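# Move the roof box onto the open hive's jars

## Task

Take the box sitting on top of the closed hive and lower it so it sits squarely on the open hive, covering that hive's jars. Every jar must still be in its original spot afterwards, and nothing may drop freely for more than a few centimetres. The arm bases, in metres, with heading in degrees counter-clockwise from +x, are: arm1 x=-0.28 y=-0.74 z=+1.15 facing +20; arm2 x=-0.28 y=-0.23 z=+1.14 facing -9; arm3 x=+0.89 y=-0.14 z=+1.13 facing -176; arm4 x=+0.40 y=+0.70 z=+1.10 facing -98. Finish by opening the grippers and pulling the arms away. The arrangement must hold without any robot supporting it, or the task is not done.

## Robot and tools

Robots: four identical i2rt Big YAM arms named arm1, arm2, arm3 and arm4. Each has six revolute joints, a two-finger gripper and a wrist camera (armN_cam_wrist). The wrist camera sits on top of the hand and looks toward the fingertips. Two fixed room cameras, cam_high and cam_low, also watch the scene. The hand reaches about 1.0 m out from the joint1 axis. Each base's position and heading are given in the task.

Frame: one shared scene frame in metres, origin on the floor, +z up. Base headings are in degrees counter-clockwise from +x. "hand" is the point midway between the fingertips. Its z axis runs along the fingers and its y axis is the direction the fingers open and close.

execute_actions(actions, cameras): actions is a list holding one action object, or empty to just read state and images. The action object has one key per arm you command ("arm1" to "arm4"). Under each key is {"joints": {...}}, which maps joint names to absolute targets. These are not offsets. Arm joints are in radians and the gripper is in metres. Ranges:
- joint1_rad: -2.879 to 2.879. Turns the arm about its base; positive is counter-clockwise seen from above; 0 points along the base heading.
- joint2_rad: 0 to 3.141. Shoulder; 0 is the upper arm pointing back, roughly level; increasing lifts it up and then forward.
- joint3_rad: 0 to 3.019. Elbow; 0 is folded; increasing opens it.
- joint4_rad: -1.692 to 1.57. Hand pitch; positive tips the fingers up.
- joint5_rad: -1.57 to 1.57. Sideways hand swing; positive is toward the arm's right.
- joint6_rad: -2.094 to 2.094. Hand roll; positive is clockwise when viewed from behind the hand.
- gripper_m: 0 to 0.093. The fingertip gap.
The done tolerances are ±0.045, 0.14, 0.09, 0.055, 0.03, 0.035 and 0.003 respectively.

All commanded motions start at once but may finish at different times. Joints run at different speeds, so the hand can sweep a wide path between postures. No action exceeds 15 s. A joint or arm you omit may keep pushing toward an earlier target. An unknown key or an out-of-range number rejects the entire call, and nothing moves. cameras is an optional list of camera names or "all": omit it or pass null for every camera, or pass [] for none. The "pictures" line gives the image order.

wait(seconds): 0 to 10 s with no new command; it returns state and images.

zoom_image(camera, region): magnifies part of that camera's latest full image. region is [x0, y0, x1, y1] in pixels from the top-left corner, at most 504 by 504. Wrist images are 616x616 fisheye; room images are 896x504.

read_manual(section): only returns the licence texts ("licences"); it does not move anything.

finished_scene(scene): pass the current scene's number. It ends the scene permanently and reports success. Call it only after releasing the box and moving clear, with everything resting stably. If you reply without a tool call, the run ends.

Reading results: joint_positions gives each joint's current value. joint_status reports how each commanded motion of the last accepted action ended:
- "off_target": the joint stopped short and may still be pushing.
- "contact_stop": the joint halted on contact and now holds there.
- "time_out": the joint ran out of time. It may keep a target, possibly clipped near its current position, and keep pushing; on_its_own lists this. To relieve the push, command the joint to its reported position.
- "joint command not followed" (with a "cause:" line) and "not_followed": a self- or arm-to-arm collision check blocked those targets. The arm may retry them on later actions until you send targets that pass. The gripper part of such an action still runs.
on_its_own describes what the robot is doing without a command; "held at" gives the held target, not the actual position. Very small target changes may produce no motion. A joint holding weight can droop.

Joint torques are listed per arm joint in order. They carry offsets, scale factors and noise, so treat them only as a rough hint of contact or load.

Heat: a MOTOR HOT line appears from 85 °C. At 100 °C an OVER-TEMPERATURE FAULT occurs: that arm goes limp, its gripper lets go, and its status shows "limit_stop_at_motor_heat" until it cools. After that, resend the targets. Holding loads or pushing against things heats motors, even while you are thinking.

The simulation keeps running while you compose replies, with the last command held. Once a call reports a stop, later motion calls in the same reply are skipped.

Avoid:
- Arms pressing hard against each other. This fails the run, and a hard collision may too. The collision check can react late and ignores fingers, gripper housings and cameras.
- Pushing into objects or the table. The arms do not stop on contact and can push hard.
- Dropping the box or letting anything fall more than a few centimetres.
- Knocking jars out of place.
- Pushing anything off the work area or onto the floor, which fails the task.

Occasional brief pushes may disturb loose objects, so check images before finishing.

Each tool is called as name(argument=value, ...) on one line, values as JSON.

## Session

execute_actions(actions=[])

Scene clock: 0.00 s.
Joint torques (N m, as the arm reports them, + toward a larger angle): no reading
arm1.joint_positions: joint1_rad=-0.587 joint2_rad=+0.576 joint3_rad=+1.437 joint4_rad=-1.404 joint5_rad=+0.266 joint6_rad=+0.174 gripper_m=+0.095
arm1.joint_status: not commanded
arm1.hand: x=-0.1075 y=-0.8207 z=+1.7147 quat_wxyz=(-0.490, -0.236, -0.829, +0.133) (m; scene frame)
arm2.joint_positions: joint1_rad=+0.059 joint2_rad=+0.615 joint3_rad=+1.419 joint4_rad=-1.157 joint5_rad=+0.077 joint6_rad=-0.481 gripper_m=+0.094
arm2.joint_status: not commanded
arm2.hand: x=-0.0369 y=-0.2716 z=+1.7364 quat_wxyz=(-0.543, +0.131, -0.807, +0.190) (m; scene frame)
arm3.joint_positions: joint1_rad=-0.509 joint2_rad=+0.547 joint3_rad=+1.435 joint4_rad=-1.465 joint5_rad=-0.174 joint6_rad=+0.331 gripper_m=+0.095
arm3.joint_status: not commanded
arm3.hand: x=+0.7155 y=-0.0892 z=+1.6753 quat_wxyz=(-0.048, -0.827, +0.294, +0.476) (m; scene frame)
arm4.joint_positions: joint1_rad=-0.625 joint2_rad=+0.632 joint3_rad=+1.396 joint4_rad=-1.141 joint5_rad=-0.183 joint6_rad=+0.281 gripper_m=+0.094
arm4.joint_status: not commanded
arm4.hand: x=+0.2408 y=+0.4971 z=+1.6851 quat_wxyz=(-0.358, -0.781, -0.263, +0.439) (m; scene frame)
pictures: arm1_cam_wrist, arm2_cam_wrist, arm3_cam_wrist, arm4_cam_wrist, cam_high, cam_low
Images, in order (width x height): arm1_cam_wrist 616x616, arm2_cam_wrist 616x616, arm3_cam_wrist 616x616, arm4_cam_wrist 616x616, cam_high 896x504, cam_low 896x504.

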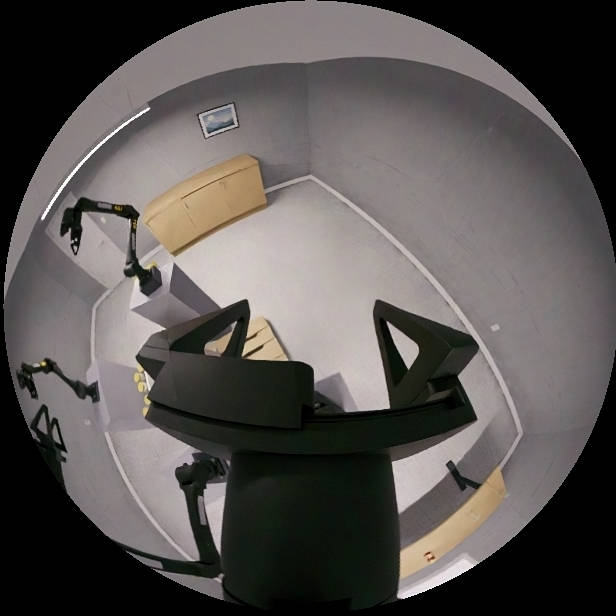

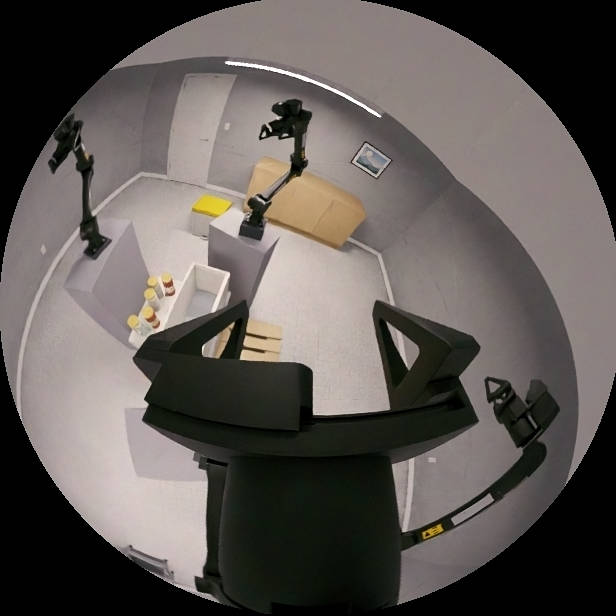

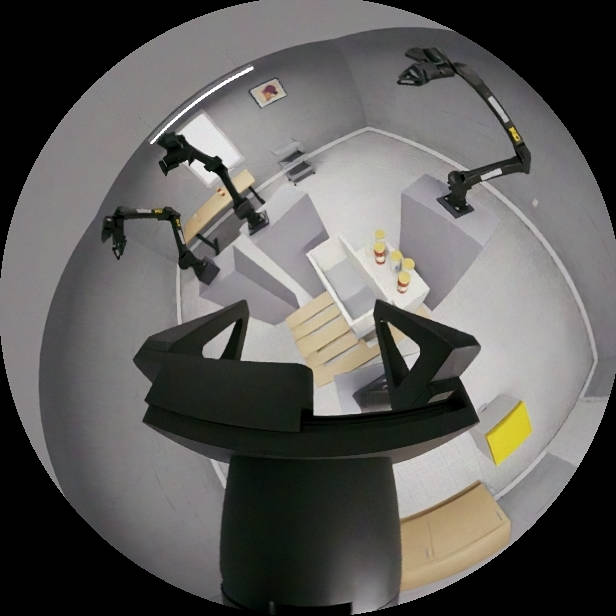

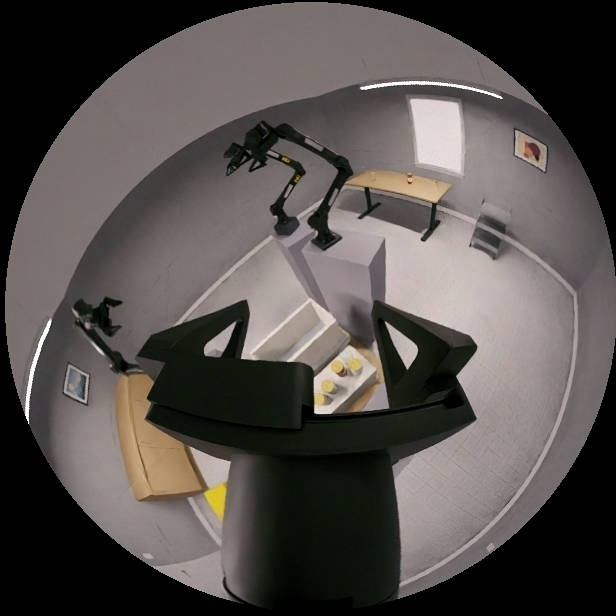

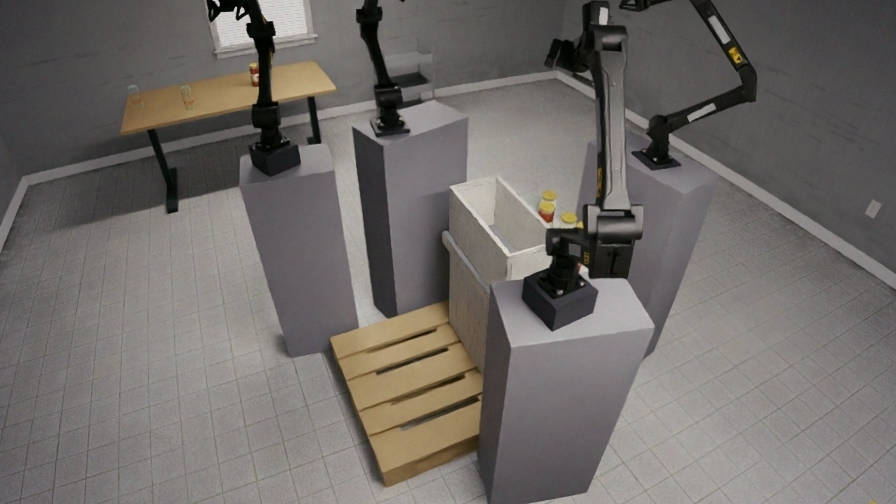

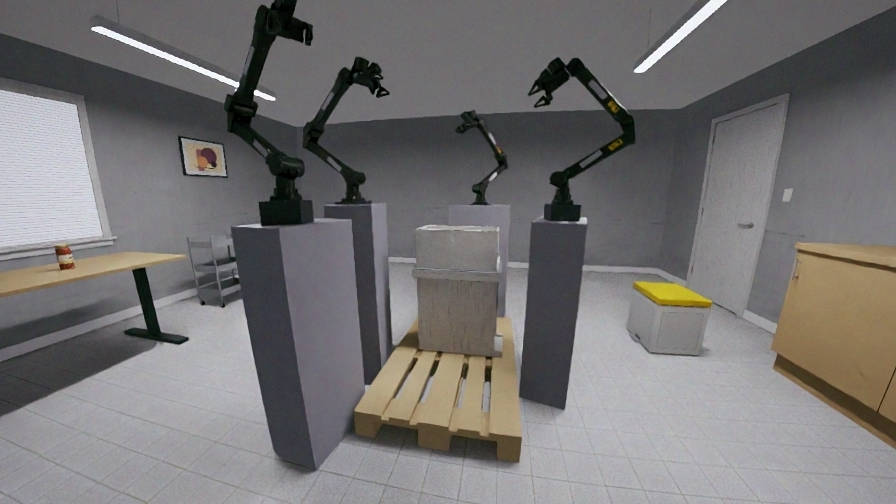

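execute_actions(actions=[{"arm4":{"joints":{"joint1_rad":-1.4,"joint5_rad":0,"joint6_rad":0}},"arm2":{"joints":{"joint1_rad":0.774,"joint2_rad":1.802,"joint3_rad":0.899,"joint4_rad":-0.655,"joint5_rad":0,"joint6_rad":-0.964}},"arm3":{"joints":{"joint1_rad":-0.445,"joint2_rad":1.722,"joint3_rad":0.862,"joint4_rad":-0.68,"joint5_rad":0,"joint6_rad":1.195}}}], cameras=["arm2_cam_wrist","arm3_cam_wrist","cam_high","cam_low"])

Scene clock: 5.63 s.
Joint torques (N m, as the arm reports them, + toward a larger angle): arm1=[1.45 3.53 7.73 2.32 0.18 0.04] | arm2=[ -1.05 -14.78   5.     1.    -0.1   -0.05] | arm3=[  0.55 -12.96   5.81   0.67   0.13   0.19] | arm4=[-0.17  2.72  9.66  2.04  0.09 -0.14]
arm1.joint_positions: joint1_rad=-0.587 joint2_rad=+0.576 joint3_rad=+1.437 joint4_rad=-1.404 joint5_rad=+0.266 joint6_rad=+0.174 gripper_m=+0.095
arm1.joint_status: not commanded
arm1.hand: x=-0.1075 y=-0.8207 z=+1.7147 quat_wxyz=(-0.490, -0.236, -0.829, +0.133) (m; scene frame)
arm2.joint_positions: joint1_rad=+0.783 joint2_rad=+1.795 joint3_rad=+0.902 joint4_rad=-0.672 joint5_rad=+0.000 joint6_rad=-0.955 gripper_m=+0.094
arm2.joint_status: all done
arm2.hand: x=+0.0598 y=+0.0137 z=+1.0863 quat_wxyz=(-0.010, +0.711, -0.703, +0.001) (m; scene frame)
arm3.joint_positions: joint1_rad=-0.459 joint2_rad=+1.719 joint3_rad=+0.845 joint4_rad=-0.695 joint5_rad=-0.003 joint6_rad=+1.179 gripper_m=+0.095
arm3.joint_status: all done
arm3.hand: x=+0.5326 y=+0.0107 z=+1.0812 quat_wxyz=(+0.000, -0.705, +0.709, -0.002) (m; scene frame)
arm4.joint_positions: joint1_rad=-1.389 joint2_rad=+0.632 joint3_rad=+1.396 joint4_rad=-1.141 joint5_rad=-0.002 joint6_rad=+0.014 gripper_m=+0.094
arm4.joint_status: all done
arm4.hand: x=+0.1359 y=+0.6935 z=+1.6823 quat_wxyz=(-0.021, -0.828, -0.012, +0.561) (m; scene frame)
pictures: arm2_cam_wrist, arm3_cam_wrist, cam_high, cam_low
Images, in order (width x height): arm2_cam_wrist 616x616, arm3_cam_wrist 616x616, cam_high 896x504, cam_low 896x504.

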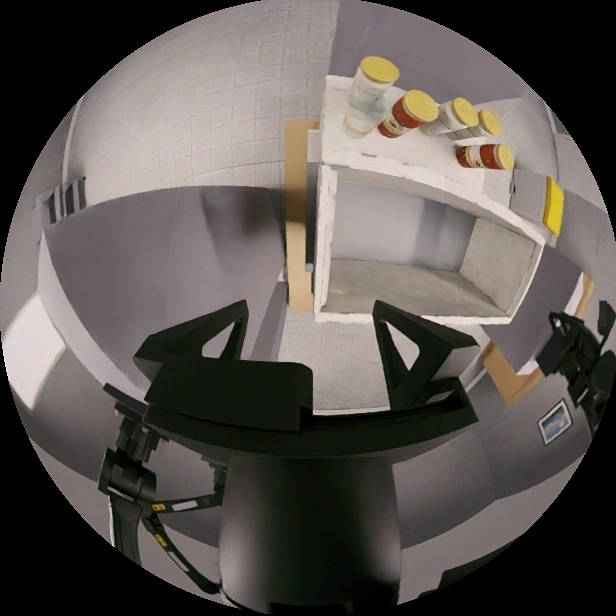

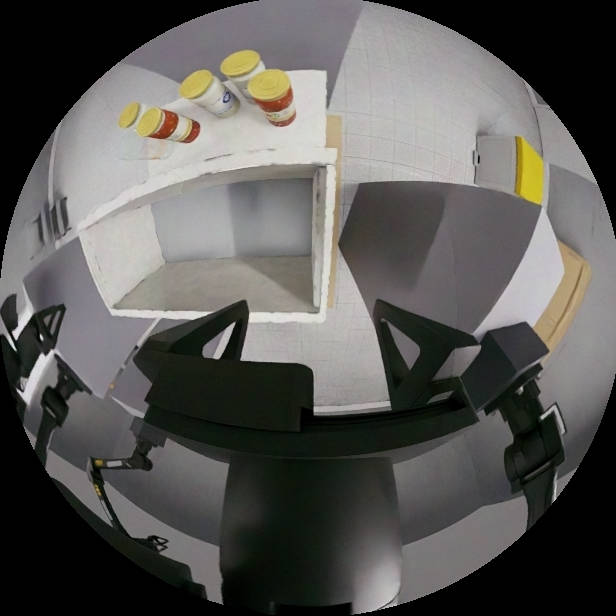

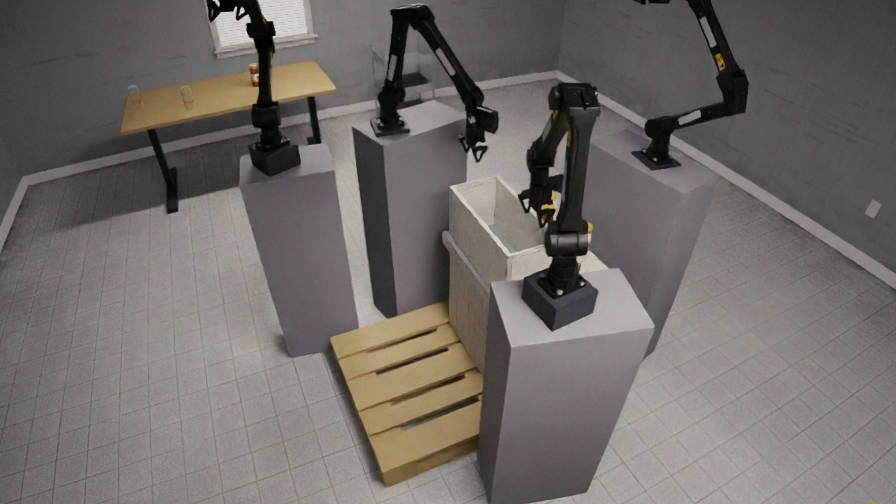

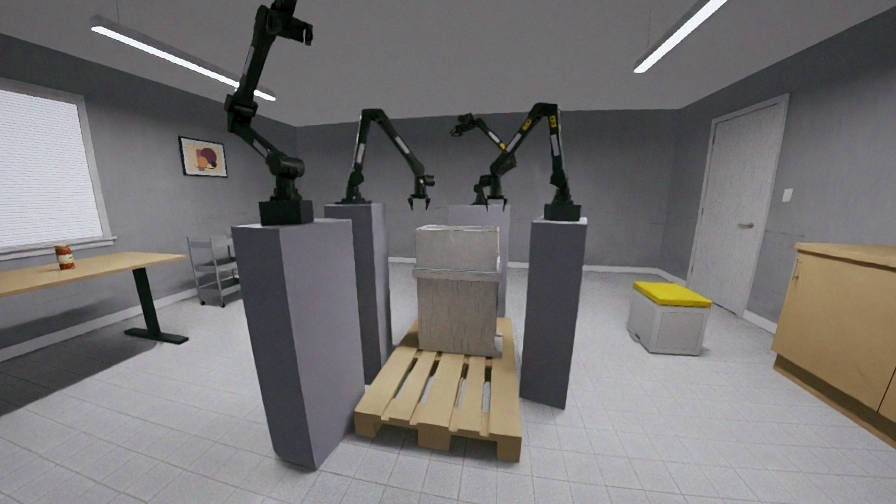

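execute_actions(actions=[{"arm2":{"joints":{"joint1_rad":0.765,"joint2_rad":2.03,"joint3_rad":0.965,"joint4_rad":-0.48,"joint6_rad":-0.93}},"arm3":{"joints":{"joint1_rad":-0.512,"joint2_rad":1.905,"joint3_rad":0.79,"joint4_rad":-0.431,"joint6_rad":1.14}}}], cameras=[])

execute_actions(actions=[{"arm2":{"joints":{"joint2_rad":2.225,"joint3_rad":1.0,"joint4_rad":-0.32}},"arm3":{"joints":{"joint2_rad":2.125,"joint3_rad":0.825,"joint4_rad":-0.239}}}], cameras=["arm2_cam_wrist","arm3_cam_wrist"])

Scene clock: 15.30 s.
Joint torques (N m, as the arm reports them, + toward a larger angle): arm1=[1.46 3.52 7.71 2.29 0.18 0.04] | arm2=[ -1.23 -16.72   5.1    1.02  -0.11   0.12] | arm3=[ -0.77 -14.85   3.64   0.65   0.1   -0.13] | arm4=[-0.1   2.62  9.66  2.03  0.09 -0.13]
arm1.joint_positions: joint1_rad=-0.587 joint2_rad=+0.576 joint3_rad=+1.437 joint4_rad=-1.404 joint5_rad=+0.266 joint6_rad=+0.174 gripper_m=+0.095
arm1.joint_status: not commanded
arm1.hand: x=-0.1075 y=-0.8207 z=+1.7147 quat_wxyz=(-0.490, -0.236, -0.829, +0.133) (m; scene frame)
arm2.joint_positions: joint1_rad=+0.774 joint2_rad=+2.032 joint3_rad=+0.949 joint4_rad=-0.496 joint5_rad=+0.000 joint6_rad=-0.939 gripper_m=+0.094
arm2.joint_status: all done
arm2.hand: x=+0.0751 y=+0.0201 z=+1.0016 quat_wxyz=(-0.003, +0.702, -0.712, +0.000) (m; scene frame)
arm3.joint_positions: joint1_rad=-0.503 joint2_rad=+1.917 joint3_rad=+0.782 joint4_rad=-0.446 joint5_rad=-0.002 joint6_rad=+1.155 gripper_m=+0.095
arm3.joint_status: all done
arm3.hand: x=+0.5558 y=+0.0188 z=+0.9966 quat_wxyz=(+0.002, -0.698, +0.716, -0.007) (m; scene frame)
arm4.joint_positions: joint1_rad=-1.389 joint2_rad=+0.632 joint3_rad=+1.396 joint4_rad=-1.141 joint5_rad=-0.002 joint6_rad=+0.014 gripper_m=+0.094
arm4.joint_status: not commanded
arm4.hand: x=+0.1359 y=+0.6935 z=+1.6823 quat_wxyz=(-0.021, -0.828, -0.012, +0.561) (m; scene frame)
pictures: none
No camera images: the call's "cameras" was empty. Leave "cameras" out to get every camera's image.

Scene clock: 16.37 s.
Joint torques (N m, as the arm reports them, + toward a larger angle): arm1=[1.37 3.44 7.69 2.3  0.18 0.04] | arm2=[ -1.09 -17.98   3.52   1.11  -0.08   0.09] | arm3=[ -0.84 -16.06   2.24   0.62   0.09  -0.12] | arm4=[-0.18  2.65  9.68  2.    0.09 -0.14]
arm1.joint_positions: joint1_rad=-0.587 joint2_rad=+0.576 joint3_rad=+1.437 joint4_rad=-1.404 joint5_rad=+0.266 joint6_rad=+0.174 gripper_m=+0.095
arm1.joint_status: not commanded
arm1.hand: x=-0.1075 y=-0.8207 z=+1.7147 quat_wxyz=(-0.490, -0.236, -0.829, +0.133) (m; scene frame)
arm2.joint_positions: joint1_rad=+0.774 joint2_rad=+2.226 joint3_rad=+0.992 joint4_rad=-0.337 joint5_rad=+0.000 joint6_rad=-0.939 gripper_m=+0.094
arm2.joint_status: all done
arm2.hand: x=+0.0792 y=+0.0232 z=+0.9283 quat_wxyz=(-0.006, +0.702, -0.713, +0.000) (m; scene frame)
arm3.joint_positions: joint1_rad=-0.503 joint2_rad=+2.134 joint3_rad=+0.819 joint4_rad=-0.254 joint5_rad=-0.002 joint6_rad=+1.154 gripper_m=+0.095
arm3.joint_status: all done
arm3.hand: x=+0.5513 y=+0.0211 z=+0.9240 quat_wxyz=(+0.000, -0.698, +0.716, -0.002) (m; scene frame)
arm4.joint_positions: joint1_rad=-1.389 joint2_rad=+0.632 joint3_rad=+1.396 joint4_rad=-1.141 joint5_rad=-0.002 joint6_rad=+0.014 gripper_m=+0.094
arm4.joint_status: not commanded
arm4.hand: x=+0.1359 y=+0.6935 z=+1.6823 quat_wxyz=(-0.021, -0.828, -0.012, +0.561) (m; scene frame)
pictures: arm2_cam_wrist, arm3_cam_wrist
Images, in order (width x height): arm2_cam_wrist 616x616, arm3_cam_wrist 616x616.

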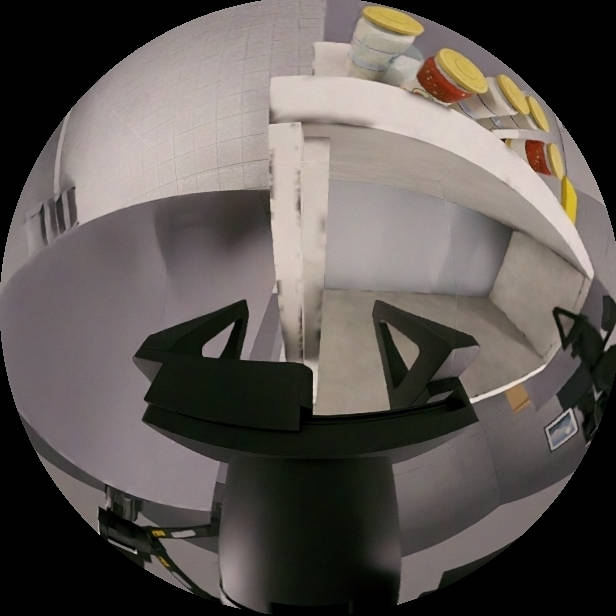

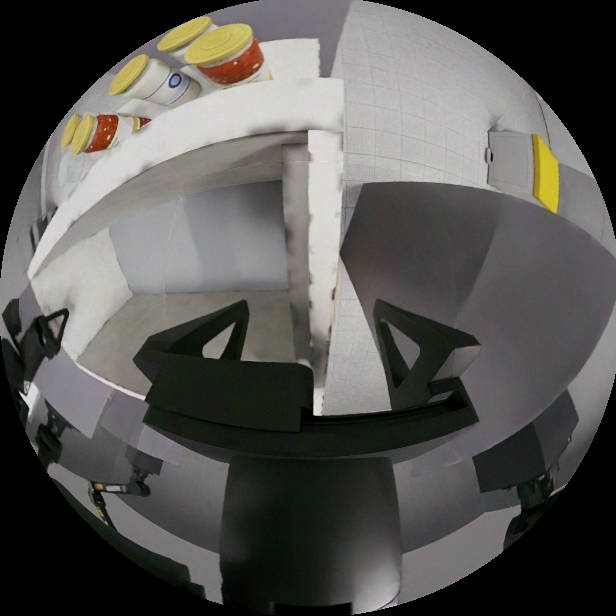

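execute_actions(actions=[{"arm2":{"joints":{"gripper_m":0}},"arm3":{"joints":{"gripper_m":0}},"arm4":{"joints":{"joint2_rad":1.0}}}], cameras=[])

execute_actions(actions=[{"arm2":{"joints":{"joint1_rad":0.774,"joint2_rad":1.99,"joint3_rad":0.965,"joint4_rad":-0.51}},"arm3":{"joints":{"joint1_rad":-0.503,"joint2_rad":1.872,"joint3_rad":0.795,"joint4_rad":-0.46}},"arm4":{"joints":{"joint2_rad":1.4,"joint3_rad":1.17,"joint4_rad":-0.9,"joint6_rad":0.75}}}], cameras=[])

execute_actions(actions=[{"arm2":{"joints":{"joint2_rad":1.83,"joint3_rad":0.985,"joint4_rad":-0.67}},"arm3":{"joints":{"joint2_rad":1.693,"joint3_rad":0.825,"joint4_rad":-0.65}},"arm4":{"joints":{"joint2_rad":1.75,"joint4_rad":-0.7}}}], cameras=[])

execute_actions(actions=[{"arm2":{"joints":{"joint2_rad":1.695,"joint3_rad":1.04,"joint4_rad":-0.84}},"arm3":{"joints":{"joint2_rad":1.544,"joint3_rad":0.888,"joint4_rad":-0.845}},"arm4":{"joints":{"joint2_rad":2.04}}}], cameras=["arm4_cam_wrist","cam_high","cam_low"])

Scene clock: 24.43 s.
Joint torques (N m, as the arm reports them, + toward a larger angle): arm1=[1.37 3.53 7.72 2.31 0.17 0.04] | arm2=[ -1.1  -18.04   3.67   1.17   0.09   0.06] | arm3=[ -0.91 -15.73   2.2    0.62   0.13  -0.12] | arm4=[-0.12 -3.72 11.19  1.8   0.1  -0.13]
arm1.joint_positions: joint1_rad=-0.587 joint2_rad=+0.576 joint3_rad=+1.437 joint4_rad=-1.404 joint5_rad=+0.266 joint6_rad=+0.174 gripper_m=+0.095
arm1.joint_status: not commanded
arm1.hand: x=-0.1075 y=-0.8207 z=+1.7147 quat_wxyz=(-0.490, -0.236, -0.829, +0.133) (m; scene frame)
arm2.joint_positions: joint1_rad=+0.775 joint2_rad=+2.226 joint3_rad=+0.990 joint4_rad=-0.337 joint5_rad=-0.005 joint6_rad=-0.934 gripper_m=+0.018
arm2.joint_status: gripper_m off_target (ended at +0.018, target +0.000)
arm2.hand: x=+0.0774 y=+0.0236 z=+0.9280 quat_wxyz=(-0.006, +0.700, -0.714, -0.002) (m; scene frame)
arm3.joint_positions: joint1_rad=-0.503 joint2_rad=+2.134 joint3_rad=+0.819 joint4_rad=-0.251 joint5_rad=-0.003 joint6_rad=+1.154 gripper_m=+0.019
arm3.joint_status: gripper_m off_target (ended at +0.019, target +0.000)
arm3.hand: x=+0.5506 y=+0.0213 z=+0.9240 quat_wxyz=(+0.000, -0.698, +0.716, -0.001) (m; scene frame)
arm4.joint_positions: joint1_rad=-1.389 joint2_rad=+0.992 joint3_rad=+1.396 joint4_rad=-1.141 joint5_rad=-0.002 joint6_rad=+0.014 gripper_m=+0.094
arm4.joint_status: all done
arm4.hand: x=-0.0077 y=+0.6861 z=+1.5690 quat_wxyz=(-0.017, -0.915, -0.014, +0.404) (m; scene frame)
pictures: none
No camera images: the call's "cameras" was empty. Leave "cameras" out to get every camera's image.

Scene clock: 26.13 s.
Joint torques (N m, as the arm reports them, + toward a larger angle): arm1=[1.44 3.47 7.73 2.31 0.17 0.05] | arm2=[  0.21 -20.51   4.43  -0.21  -0.27   0.07] | arm3=[ -0.47 -16.63   4.01  -0.67   0.21  -0.08] | arm4=[ -0.03 -10.38  11.73   1.72   0.16   0.1 ]
arm1.joint_positions: joint1_rad=-0.587 joint2_rad=+0.576 joint3_rad=+1.437 joint4_rad=-1.404 joint5_rad=+0.266 joint6_rad=+0.174 gripper_m=+0.095
arm1.joint_status: not commanded
arm1.hand: x=-0.1075 y=-0.8207 z=+1.7147 quat_wxyz=(-0.490, -0.236, -0.829, +0.133) (m; scene frame)
arm2.joint_positions: joint1_rad=+0.770 joint2_rad=+2.035 joint3_rad=+0.960 joint4_rad=-0.493 joint5_rad=+0.005 joint6_rad=-0.938 gripper_m=+0.018
arm2.joint_status: all done
arm2.hand: x=+0.0815 y=+0.0219 z=+1.0022 quat_wxyz=(-0.008, +0.700, -0.714, +0.003) (m; scene frame)
arm3.joint_positions: joint1_rad=-0.503 joint2_rad=+1.910 joint3_rad=+0.781 joint4_rad=-0.439 joint5_rad=-0.005 joint6_rad=+1.151 gripper_m=+0.019
arm3.joint_status: all done
arm3.hand: x=+0.5532 y=+0.0195 z=+0.9989 quat_wxyz=(-0.001, -0.700, +0.715, -0.002) (m; scene frame)
arm4.joint_positions: joint1_rad=-1.389 joint2_rad=+1.394 joint3_rad=+1.144 joint4_rad=-0.917 joint5_rad=-0.002 joint6_rad=+0.736 gripper_m=+0.094
arm4.joint_status: all done
arm4.hand: x=-0.0908 y=+0.6801 z=+1.2942 quat_wxyz=(-0.081, -0.922, +0.332, +0.183) (m; scene frame)
pictures: none
No camera images: the call's "cameras" was empty. Leave "cameras" out to get every camera's image.

Scene clock: 27.43 s.
Joint torques (N m, as the arm reports them, + toward a larger angle): arm1=[1.44 3.55 7.73 2.31 0.18 0.04] | arm2=[  0.08 -20.05   6.97  -0.34  -0.24   0.12] | arm3=[ -0.67 -15.83   6.32  -0.76   0.26  -0.06] | arm4=[ -0.04 -15.09  10.23   1.44   0.16   0.11]
arm1.joint_positions: joint1_rad=-0.587 joint2_rad=+0.576 joint3_rad=+1.437 joint4_rad=-1.404 joint5_rad=+0.266 joint6_rad=+0.174 gripper_m=+0.095
arm1.joint_status: not commanded
arm1.hand: x=-0.1075 y=-0.8207 z=+1.7147 quat_wxyz=(-0.490, -0.236, -0.829, +0.133) (m; scene frame)
arm2.joint_positions: joint1_rad=+0.770 joint2_rad=+1.875 joint3_rad=+0.960 joint4_rad=-0.650 joint5_rad=+0.004 joint6_rad=-0.938 gripper_m=+0.018
arm2.joint_status: all done
arm2.hand: x=+0.0806 y=+0.0212 z=+1.0680 quat_wxyz=(-0.009, +0.700, -0.714, +0.003) (m; scene frame)
arm3.joint_positions: joint1_rad=-0.503 joint2_rad=+1.732 joint3_rad=+0.794 joint4_rad=-0.628 joint5_rad=-0.005 joint6_rad=+1.151 gripper_m=+0.019
arm3.joint_status: all done
arm3.hand: x=+0.5518 y=+0.0200 z=+1.0646 quat_wxyz=(-0.002, -0.700, +0.715, -0.001) (m; scene frame)
arm4.joint_positions: joint1_rad=-1.389 joint2_rad=+1.753 joint3_rad=+1.145 joint4_rad=-0.716 joint5_rad=-0.002 joint6_rad=+0.736 gripper_m=+0.094
arm4.joint_status: all done
arm4.hand: x=-0.1323 y=+0.6770 z=+1.1332 quat_wxyz=(-0.051, -0.934, +0.336, +0.111) (m; scene frame)
pictures: none
No camera images: the call's "cameras" was empty. Leave "cameras" out to get every camera's image.

Scene clock: 28.70 s.
Joint torques (N m, as the arm reports them, + toward a larger angle): arm1=[1.48 3.43 7.7  2.32 0.18 0.04] | arm2=[ -0.34 -18.75  10.32  -0.72  -0.38   0.13] | arm3=[ -0.45 -15.24   8.86  -1.22   0.35  -0.06] | arm4=[ -0.06 -16.99   7.43   0.75   0.16   0.13]
arm1.joint_positions: joint1_rad=-0.587 joint2_rad=+0.576 joint3_rad=+1.437 joint4_rad=-1.404 joint5_rad=+0.266 joint6_rad=+0.174 gripper_m=+0.095
arm1.joint_status: not commanded
arm1.hand: x=-0.1075 y=-0.8207 z=+1.7147 quat_wxyz=(-0.490, -0.236, -0.829, +0.133) (m; scene frame)
arm2.joint_positions: joint1_rad=+0.769 joint2_rad=+1.738 joint3_rad=+0.982 joint4_rad=-0.805 joint5_rad=+0.007 joint6_rad=-0.941 gripper_m=+0.018
arm2.joint_status: all done
arm2.hand: x=+0.0787 y=+0.0187 z=+1.1302 quat_wxyz=(-0.011, +0.701, -0.713, +0.005) (m; scene frame)
arm3.joint_positions: joint1_rad=-0.503 joint2_rad=+1.584 joint3_rad=+0.834 joint4_rad=-0.809 joint5_rad=-0.009 joint6_rad=+1.150 gripper_m=+0.019
arm3.joint_status: all done
arm3.hand: x=+0.5509 y=+0.0196 z=+1.1273 quat_wxyz=(-0.004, -0.700, +0.714, +0.002) (m; scene frame)
arm4.joint_positions: joint1_rad=-1.389 joint2_rad=+2.043 joint3_rad=+1.153 joint4_rad=-0.709 joint5_rad=-0.002 joint6_rad=+0.736 gripper_m=+0.094
arm4.joint_status: all done
arm4.hand: x=-0.0892 y=+0.6778 z=+0.9935 quat_wxyz=(+0.001, -0.941, +0.339, -0.016) (m; scene frame)
pictures: arm4_cam_wrist, cam_high, cam_low
Images, in order (width x height): arm4_cam_wrist 616x616, cam_high 896x504, cam_low 896x504.

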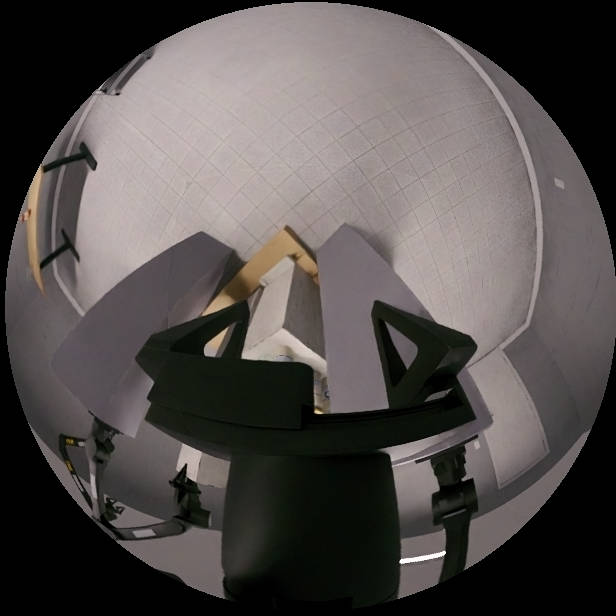

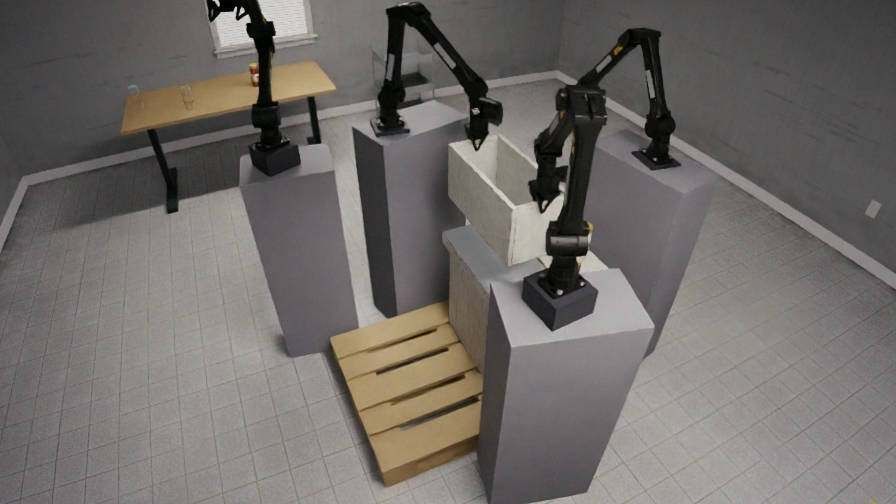

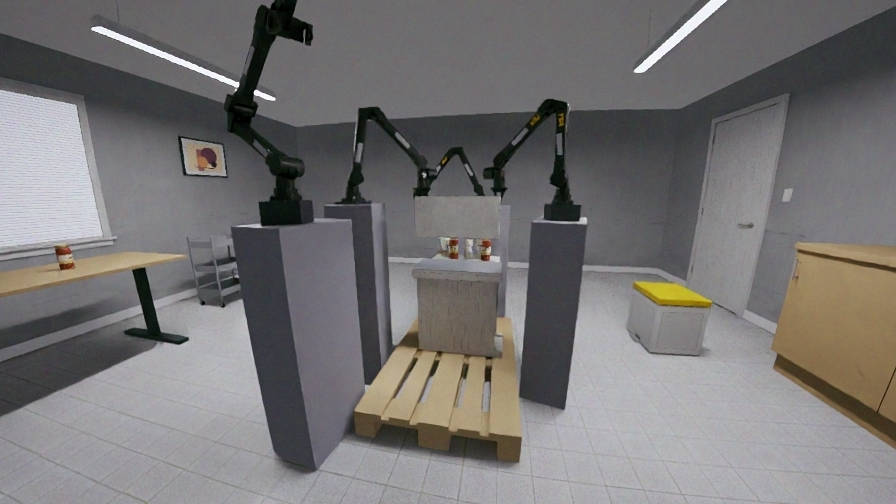

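execute_actions(actions=[{"arm4":{"joints":{"joint6_rad":-0.7}},"arm2":{"joints":{"joint1_rad":0.923,"joint2_rad":1.805,"joint3_rad":1.27,"joint4_rad":-0.917,"joint6_rad":-0.776}},"arm3":{"joints":{"joint1_rad":-0.723,"joint2_rad":1.63,"joint3_rad":1.03,"joint4_rad":-0.88,"joint6_rad":0.92}}}], cameras=[])

execute_actions(actions=[{"arm2":{"joints":{"joint1_rad":1.041,"joint2_rad":1.96,"joint3_rad":1.555,"joint4_rad":-1.028,"joint6_rad":-0.66}},"arm3":{"joints":{"joint1_rad":-0.897,"joint2_rad":1.752,"joint3_rad":1.232,"joint4_rad":-0.94,"joint6_rad":0.748}}}], cameras=[])

execute_actions(actions=[{"arm2":{"joints":{"joint1_rad":1.123,"joint2_rad":2.13,"joint3_rad":1.88,"joint4_rad":-1.167,"joint6_rad":-0.581}},"arm3":{"joints":{"joint1_rad":-1.02,"joint2_rad":1.884,"joint3_rad":1.465,"joint4_rad":-1.023,"joint6_rad":0.629}}}], cameras=["arm2_cam_wrist","arm3_cam_wrist","arm4_cam_wrist","cam_high","cam_low"])

Scene clock: 38.73 s.
Joint torques (N m, as the arm reports them, + toward a larger angle): arm1=[1.45 3.48 7.73 2.32 0.18 0.04] | arm2=[ -0.45 -23.34  11.18  -0.19  -0.16   0.11] | arm3=[  0.01 -18.66   8.68  -0.57   0.4    0.01] | arm4=[ -0.05 -16.88   7.45   0.78   0.04  -0.14]
arm1.joint_positions: joint1_rad=-0.587 joint2_rad=+0.576 joint3_rad=+1.437 joint4_rad=-1.404 joint5_rad=+0.266 joint6_rad=+0.174 gripper_m=+0.095
arm1.joint_status: not commanded
arm1.hand: x=-0.1075 y=-0.8207 z=+1.7147 quat_wxyz=(-0.490, -0.236, -0.829, +0.133) (m; scene frame)
arm2.joint_positions: joint1_rad=+0.927 joint2_rad=+1.873 joint3_rad=+1.208 joint4_rad=-0.899 joint5_rad=+0.002 joint6_rad=-0.784 gripper_m=+0.018
arm2.joint_status: all done
arm2.hand: x=+0.0844 y=+0.1203 z=+1.1363 quat_wxyz=(-0.010, +0.701, -0.713, +0.001) (m; scene frame)
arm3.joint_positions: joint1_rad=-0.728 joint2_rad=+1.688 joint3_rad=+0.981 joint4_rad=-0.861 joint5_rad=-0.010 joint6_rad=+0.924 gripper_m=+0.019
arm3.joint_status: all done
arm3.hand: x=+0.5578 y=+0.1214 z=+1.1297 quat_wxyz=(-0.003, -0.700, +0.714, -0.001) (m; scene frame)
arm4.joint_positions: joint1_rad=-1.389 joint2_rad=+2.043 joint3_rad=+1.153 joint4_rad=-0.709 joint5_rad=-0.002 joint6_rad=-0.686 gripper_m=+0.094
arm4.joint_status: all done
arm4.hand: x=-0.0892 y=+0.6778 z=+0.9935 quat_wxyz=(-0.010, -0.934, -0.358, -0.013) (m; scene frame)
pictures: none
No camera images: the call's "cameras" was empty. Leave "cameras" out to get every camera's image.

Scene clock: 39.90 s.
Joint torques (N m, as the arm reports them, + toward a larger angle): arm1=[1.36 3.54 7.71 2.28 0.18 0.04] | arm2=[ -0.65 -27.36  12.57  -0.41  -0.23   0.09] | arm3=[ -0.03 -22.65   9.71  -0.59   0.48  -0.01] | arm4=[ -0.05 -16.76   7.46   0.77   0.04  -0.14]
arm1.joint_positions: joint1_rad=-0.587 joint2_rad=+0.576 joint3_rad=+1.437 joint4_rad=-1.404 joint5_rad=+0.266 joint6_rad=+0.174 gripper_m=+0.095
arm1.joint_status: not commanded
arm1.hand: x=-0.1075 y=-0.8207 z=+1.7147 quat_wxyz=(-0.490, -0.236, -0.829, +0.133) (m; scene frame)
arm2.joint_positions: joint1_rad=+1.043 joint2_rad=+2.043 joint3_rad=+1.479 joint4_rad=-1.006 joint5_rad=+0.005 joint6_rad=-0.668 gripper_m=+0.018
arm2.joint_status: all done
arm2.hand: x=+0.0905 y=+0.2184 z=+1.1343 quat_wxyz=(-0.008, +0.701, -0.713, +0.002) (m; scene frame)
arm3.joint_positions: joint1_rad=-0.900 joint2_rad=+1.824 joint3_rad=+1.172 joint4_rad=-0.921 joint5_rad=-0.012 joint6_rad=+0.753 gripper_m=+0.019
arm3.joint_status: all done
arm3.hand: x=+0.5665 y=+0.2195 z=+1.1276 quat_wxyz=(-0.004, -0.700, +0.714, -0.003) (m; scene frame)
arm4.joint_positions: joint1_rad=-1.389 joint2_rad=+2.043 joint3_rad=+1.153 joint4_rad=-0.709 joint5_rad=-0.002 joint6_rad=-0.686 gripper_m=+0.094
arm4.joint_status: not commanded
arm4.hand: x=-0.0892 y=+0.6778 z=+0.9935 quat_wxyz=(-0.010, -0.934, -0.358, -0.013) (m; scene frame)
pictures: none
No camera images: the call's "cameras" was empty. Leave "cameras" out to get every camera's image.

Scene clock: 42.17 s.
Joint torques (N m, as the arm reports them, + toward a larger angle): arm1=[1.48 3.55 7.73 2.3  0.18 0.05] | arm2=[ -0.16 -31.5   14.54  -0.49  -0.33   0.11] | arm3=[ -0.62 -26.    11.05  -0.68   0.6   -0.04] | arm4=[ -0.02 -16.78   7.46   0.77   0.04  -0.13]
arm1.joint_positions: joint1_rad=-0.587 joint2_rad=+0.576 joint3_rad=+1.437 joint4_rad=-1.404 joint5_rad=+0.266 joint6_rad=+0.174 gripper_m=+0.095
arm1.joint_status: not commanded
arm1.hand: x=-0.1075 y=-0.8207 z=+1.7147 quat_wxyz=(-0.490, -0.236, -0.829, +0.133) (m; scene frame)
arm2.joint_positions: joint1_rad=+1.121 joint2_rad=+2.225 joint3_rad=+1.787 joint4_rad=-1.142 joint5_rad=+0.007 joint6_rad=-0.591 gripper_m=+0.018
arm2.joint_status: joint3_rad time_out (moved +0.308 of +0.401); the others done
arm2.on_its_own: joint3_rad reads +1.787 and still pushes toward +1.880 since a time_out
arm2.hand: x=+0.0961 y=+0.3044 z=+1.1298 quat_wxyz=(-0.003, +0.701, -0.713, +0.005) (m; scene frame)
arm3.joint_positions: joint1_rad=-1.016 joint2_rad=+1.971 joint3_rad=+1.389 joint4_rad=-1.002 joint5_rad=-0.015 joint6_rad=+0.636 gripper_m=+0.019
arm3.joint_status: all done
arm3.hand: x=+0.5741 y=+0.3053 z=+1.1218 quat_wxyz=(-0.007, -0.700, +0.714, -0.008) (m; scene frame)
arm4.joint_positions: joint1_rad=-1.389 joint2_rad=+2.043 joint3_rad=+1.153 joint4_rad=-0.709 joint5_rad=-0.002 joint6_rad=-0.686 gripper_m=+0.094
arm4.joint_status: not commanded
arm4.hand: x=-0.0892 y=+0.6778 z=+0.9935 quat_wxyz=(-0.010, -0.934, -0.358, -0.013) (m; scene frame)
pictures: arm2_cam_wrist, arm3_cam_wrist, arm4_cam_wrist, cam_high, cam_low
Images, in order (width x height): arm2_cam_wrist 616x616, arm3_cam_wrist 616x616, arm4_cam_wrist 616x616, cam_high 896x504, cam_low 896x504.

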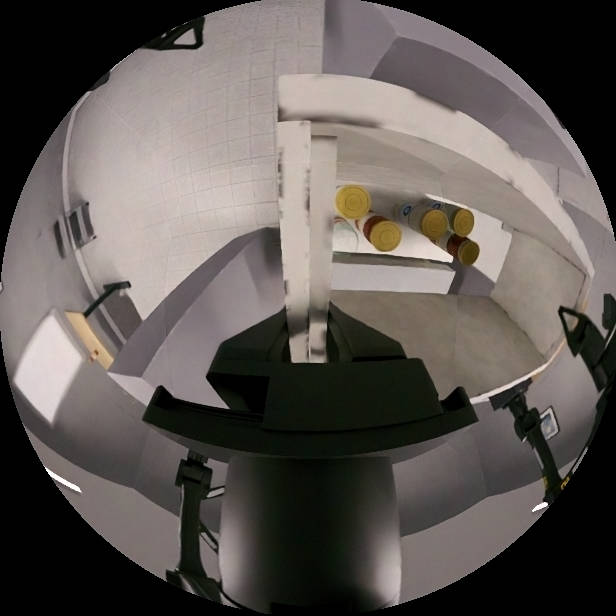

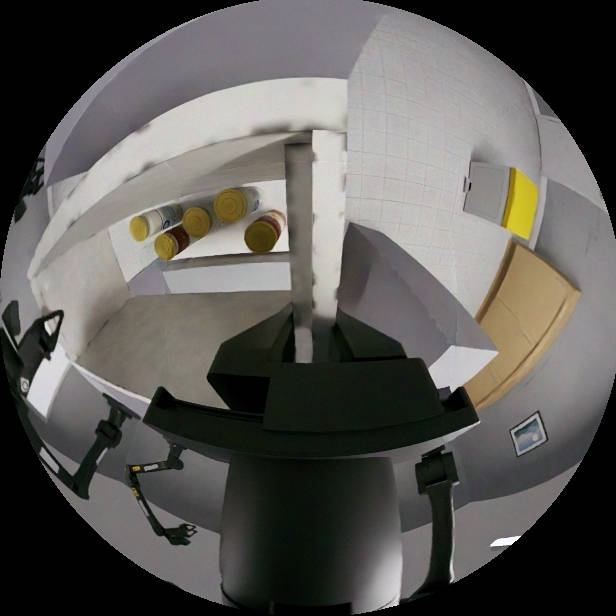

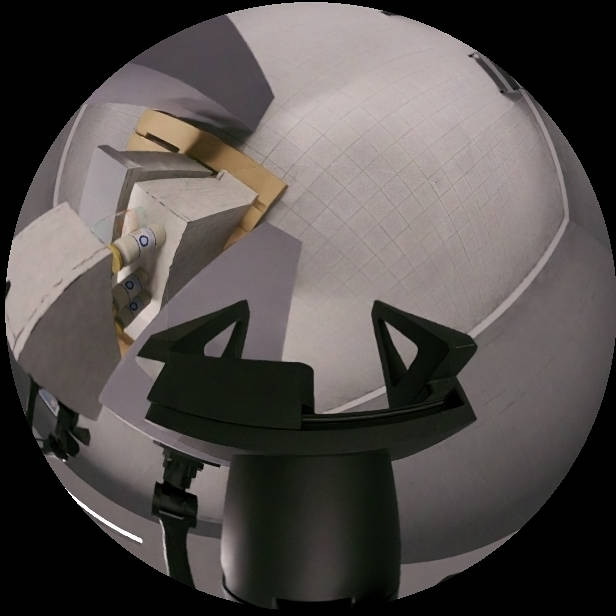

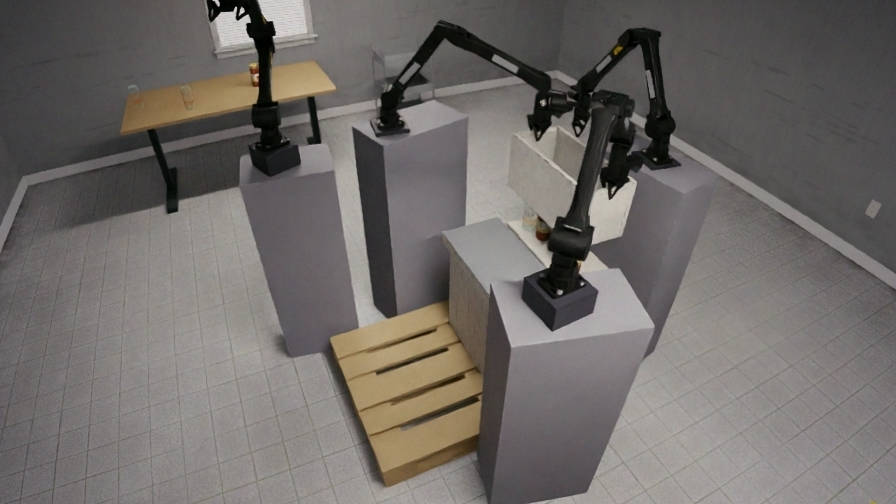

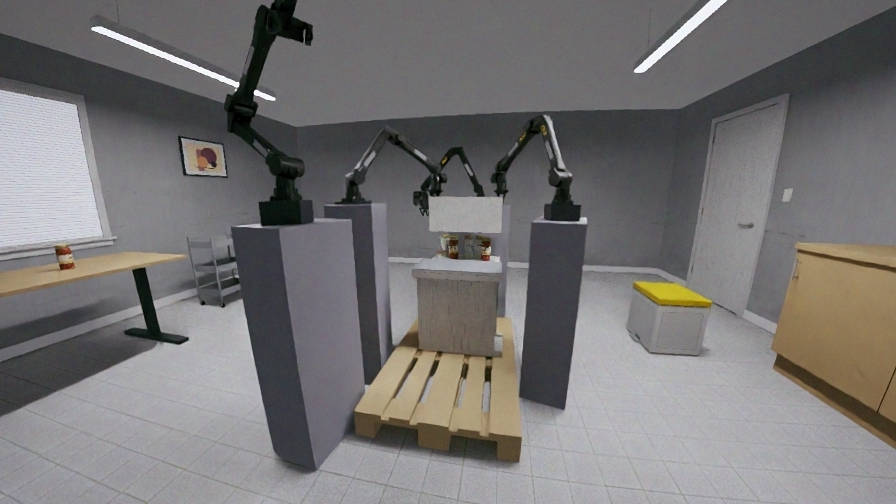

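execute_actions(actions=[{"arm2":{"joints":{"joint1_rad":1.137,"joint2_rad":2.21,"joint3_rad":1.875,"joint4_rad":-1.035,"joint6_rad":-0.572}},"arm3":{"joints":{"joint1_rad":-1.037,"joint2_rad":1.963,"joint3_rad":1.44,"joint4_rad":-0.88,"joint6_rad":0.618}}}], cameras=["arm2_cam_wrist","arm3_cam_wrist"])

Scene clock: 50.03 s.
Joint torques (N m, as the arm reports them, + toward a larger angle): arm1=[1.44 3.54 7.72 2.29 0.18 0.04] | arm2=[ -0.26 -31.76  13.68   0.67  -0.19   0.04] | arm3=[ -1.32 -27.14   9.24   0.46   0.1   -0.07] | arm4=[ -0.08 -16.77   7.43   0.78   0.04  -0.14]
arm1.joint_positions: joint1_rad=-0.587 joint2_rad=+0.576 joint3_rad=+1.437 joint4_rad=-1.404 joint5_rad=+0.266 joint6_rad=+0.174 gripper_m=+0.095
arm1.joint_status: not commanded
arm1.hand: x=-0.1075 y=-0.8207 z=+1.7147 quat_wxyz=(-0.490, -0.236, -0.829, +0.133) (m; scene frame)
arm2.joint_positions: joint1_rad=+1.134 joint2_rad=+2.305 joint3_rad=+1.787 joint4_rad=-1.038 joint5_rad=+0.004 joint6_rad=-0.579 gripper_m=+0.018
arm2.joint_status: all done
arm2.hand: x=+0.0951 y=+0.3199 z=+1.0794 quat_wxyz=(-0.014, +0.702, -0.712, +0.000) (m; scene frame)
arm3.joint_positions: joint1_rad=-1.025 joint2_rad=+2.057 joint3_rad=+1.386 joint4_rad=-0.888 joint5_rad=-0.003 joint6_rad=+0.628 gripper_m=+0.019
arm3.joint_status: all done
arm3.hand: x=+0.5725 y=+0.3201 z=+1.0752 quat_wxyz=(+0.002, -0.700, +0.714, +0.004) (m; scene frame)
arm4.joint_positions: joint1_rad=-1.389 joint2_rad=+2.043 joint3_rad=+1.153 joint4_rad=-0.709 joint5_rad=-0.002 joint6_rad=-0.686 gripper_m=+0.094
arm4.joint_status: not commanded
arm4.hand: x=-0.0892 y=+0.6778 z=+0.9935 quat_wxyz=(-0.010, -0.934, -0.358, -0.013) (m; scene frame)
pictures: arm2_cam_wrist, arm3_cam_wrist
Images, in order (width x height): arm2_cam_wrist 616x616, arm3_cam_wrist 616x616.

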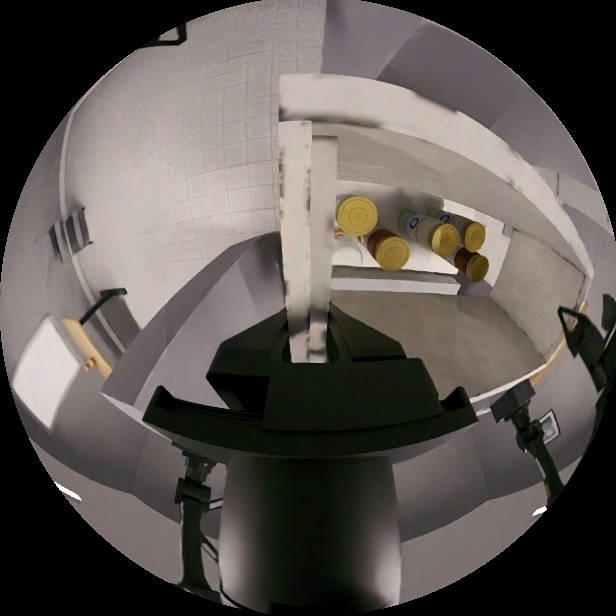

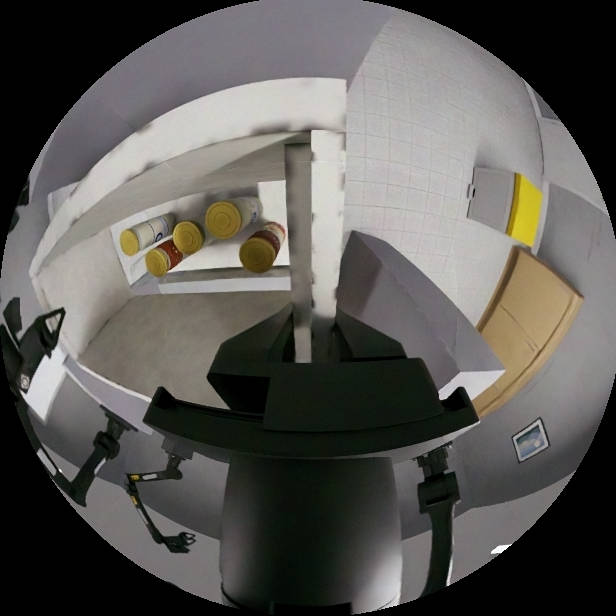

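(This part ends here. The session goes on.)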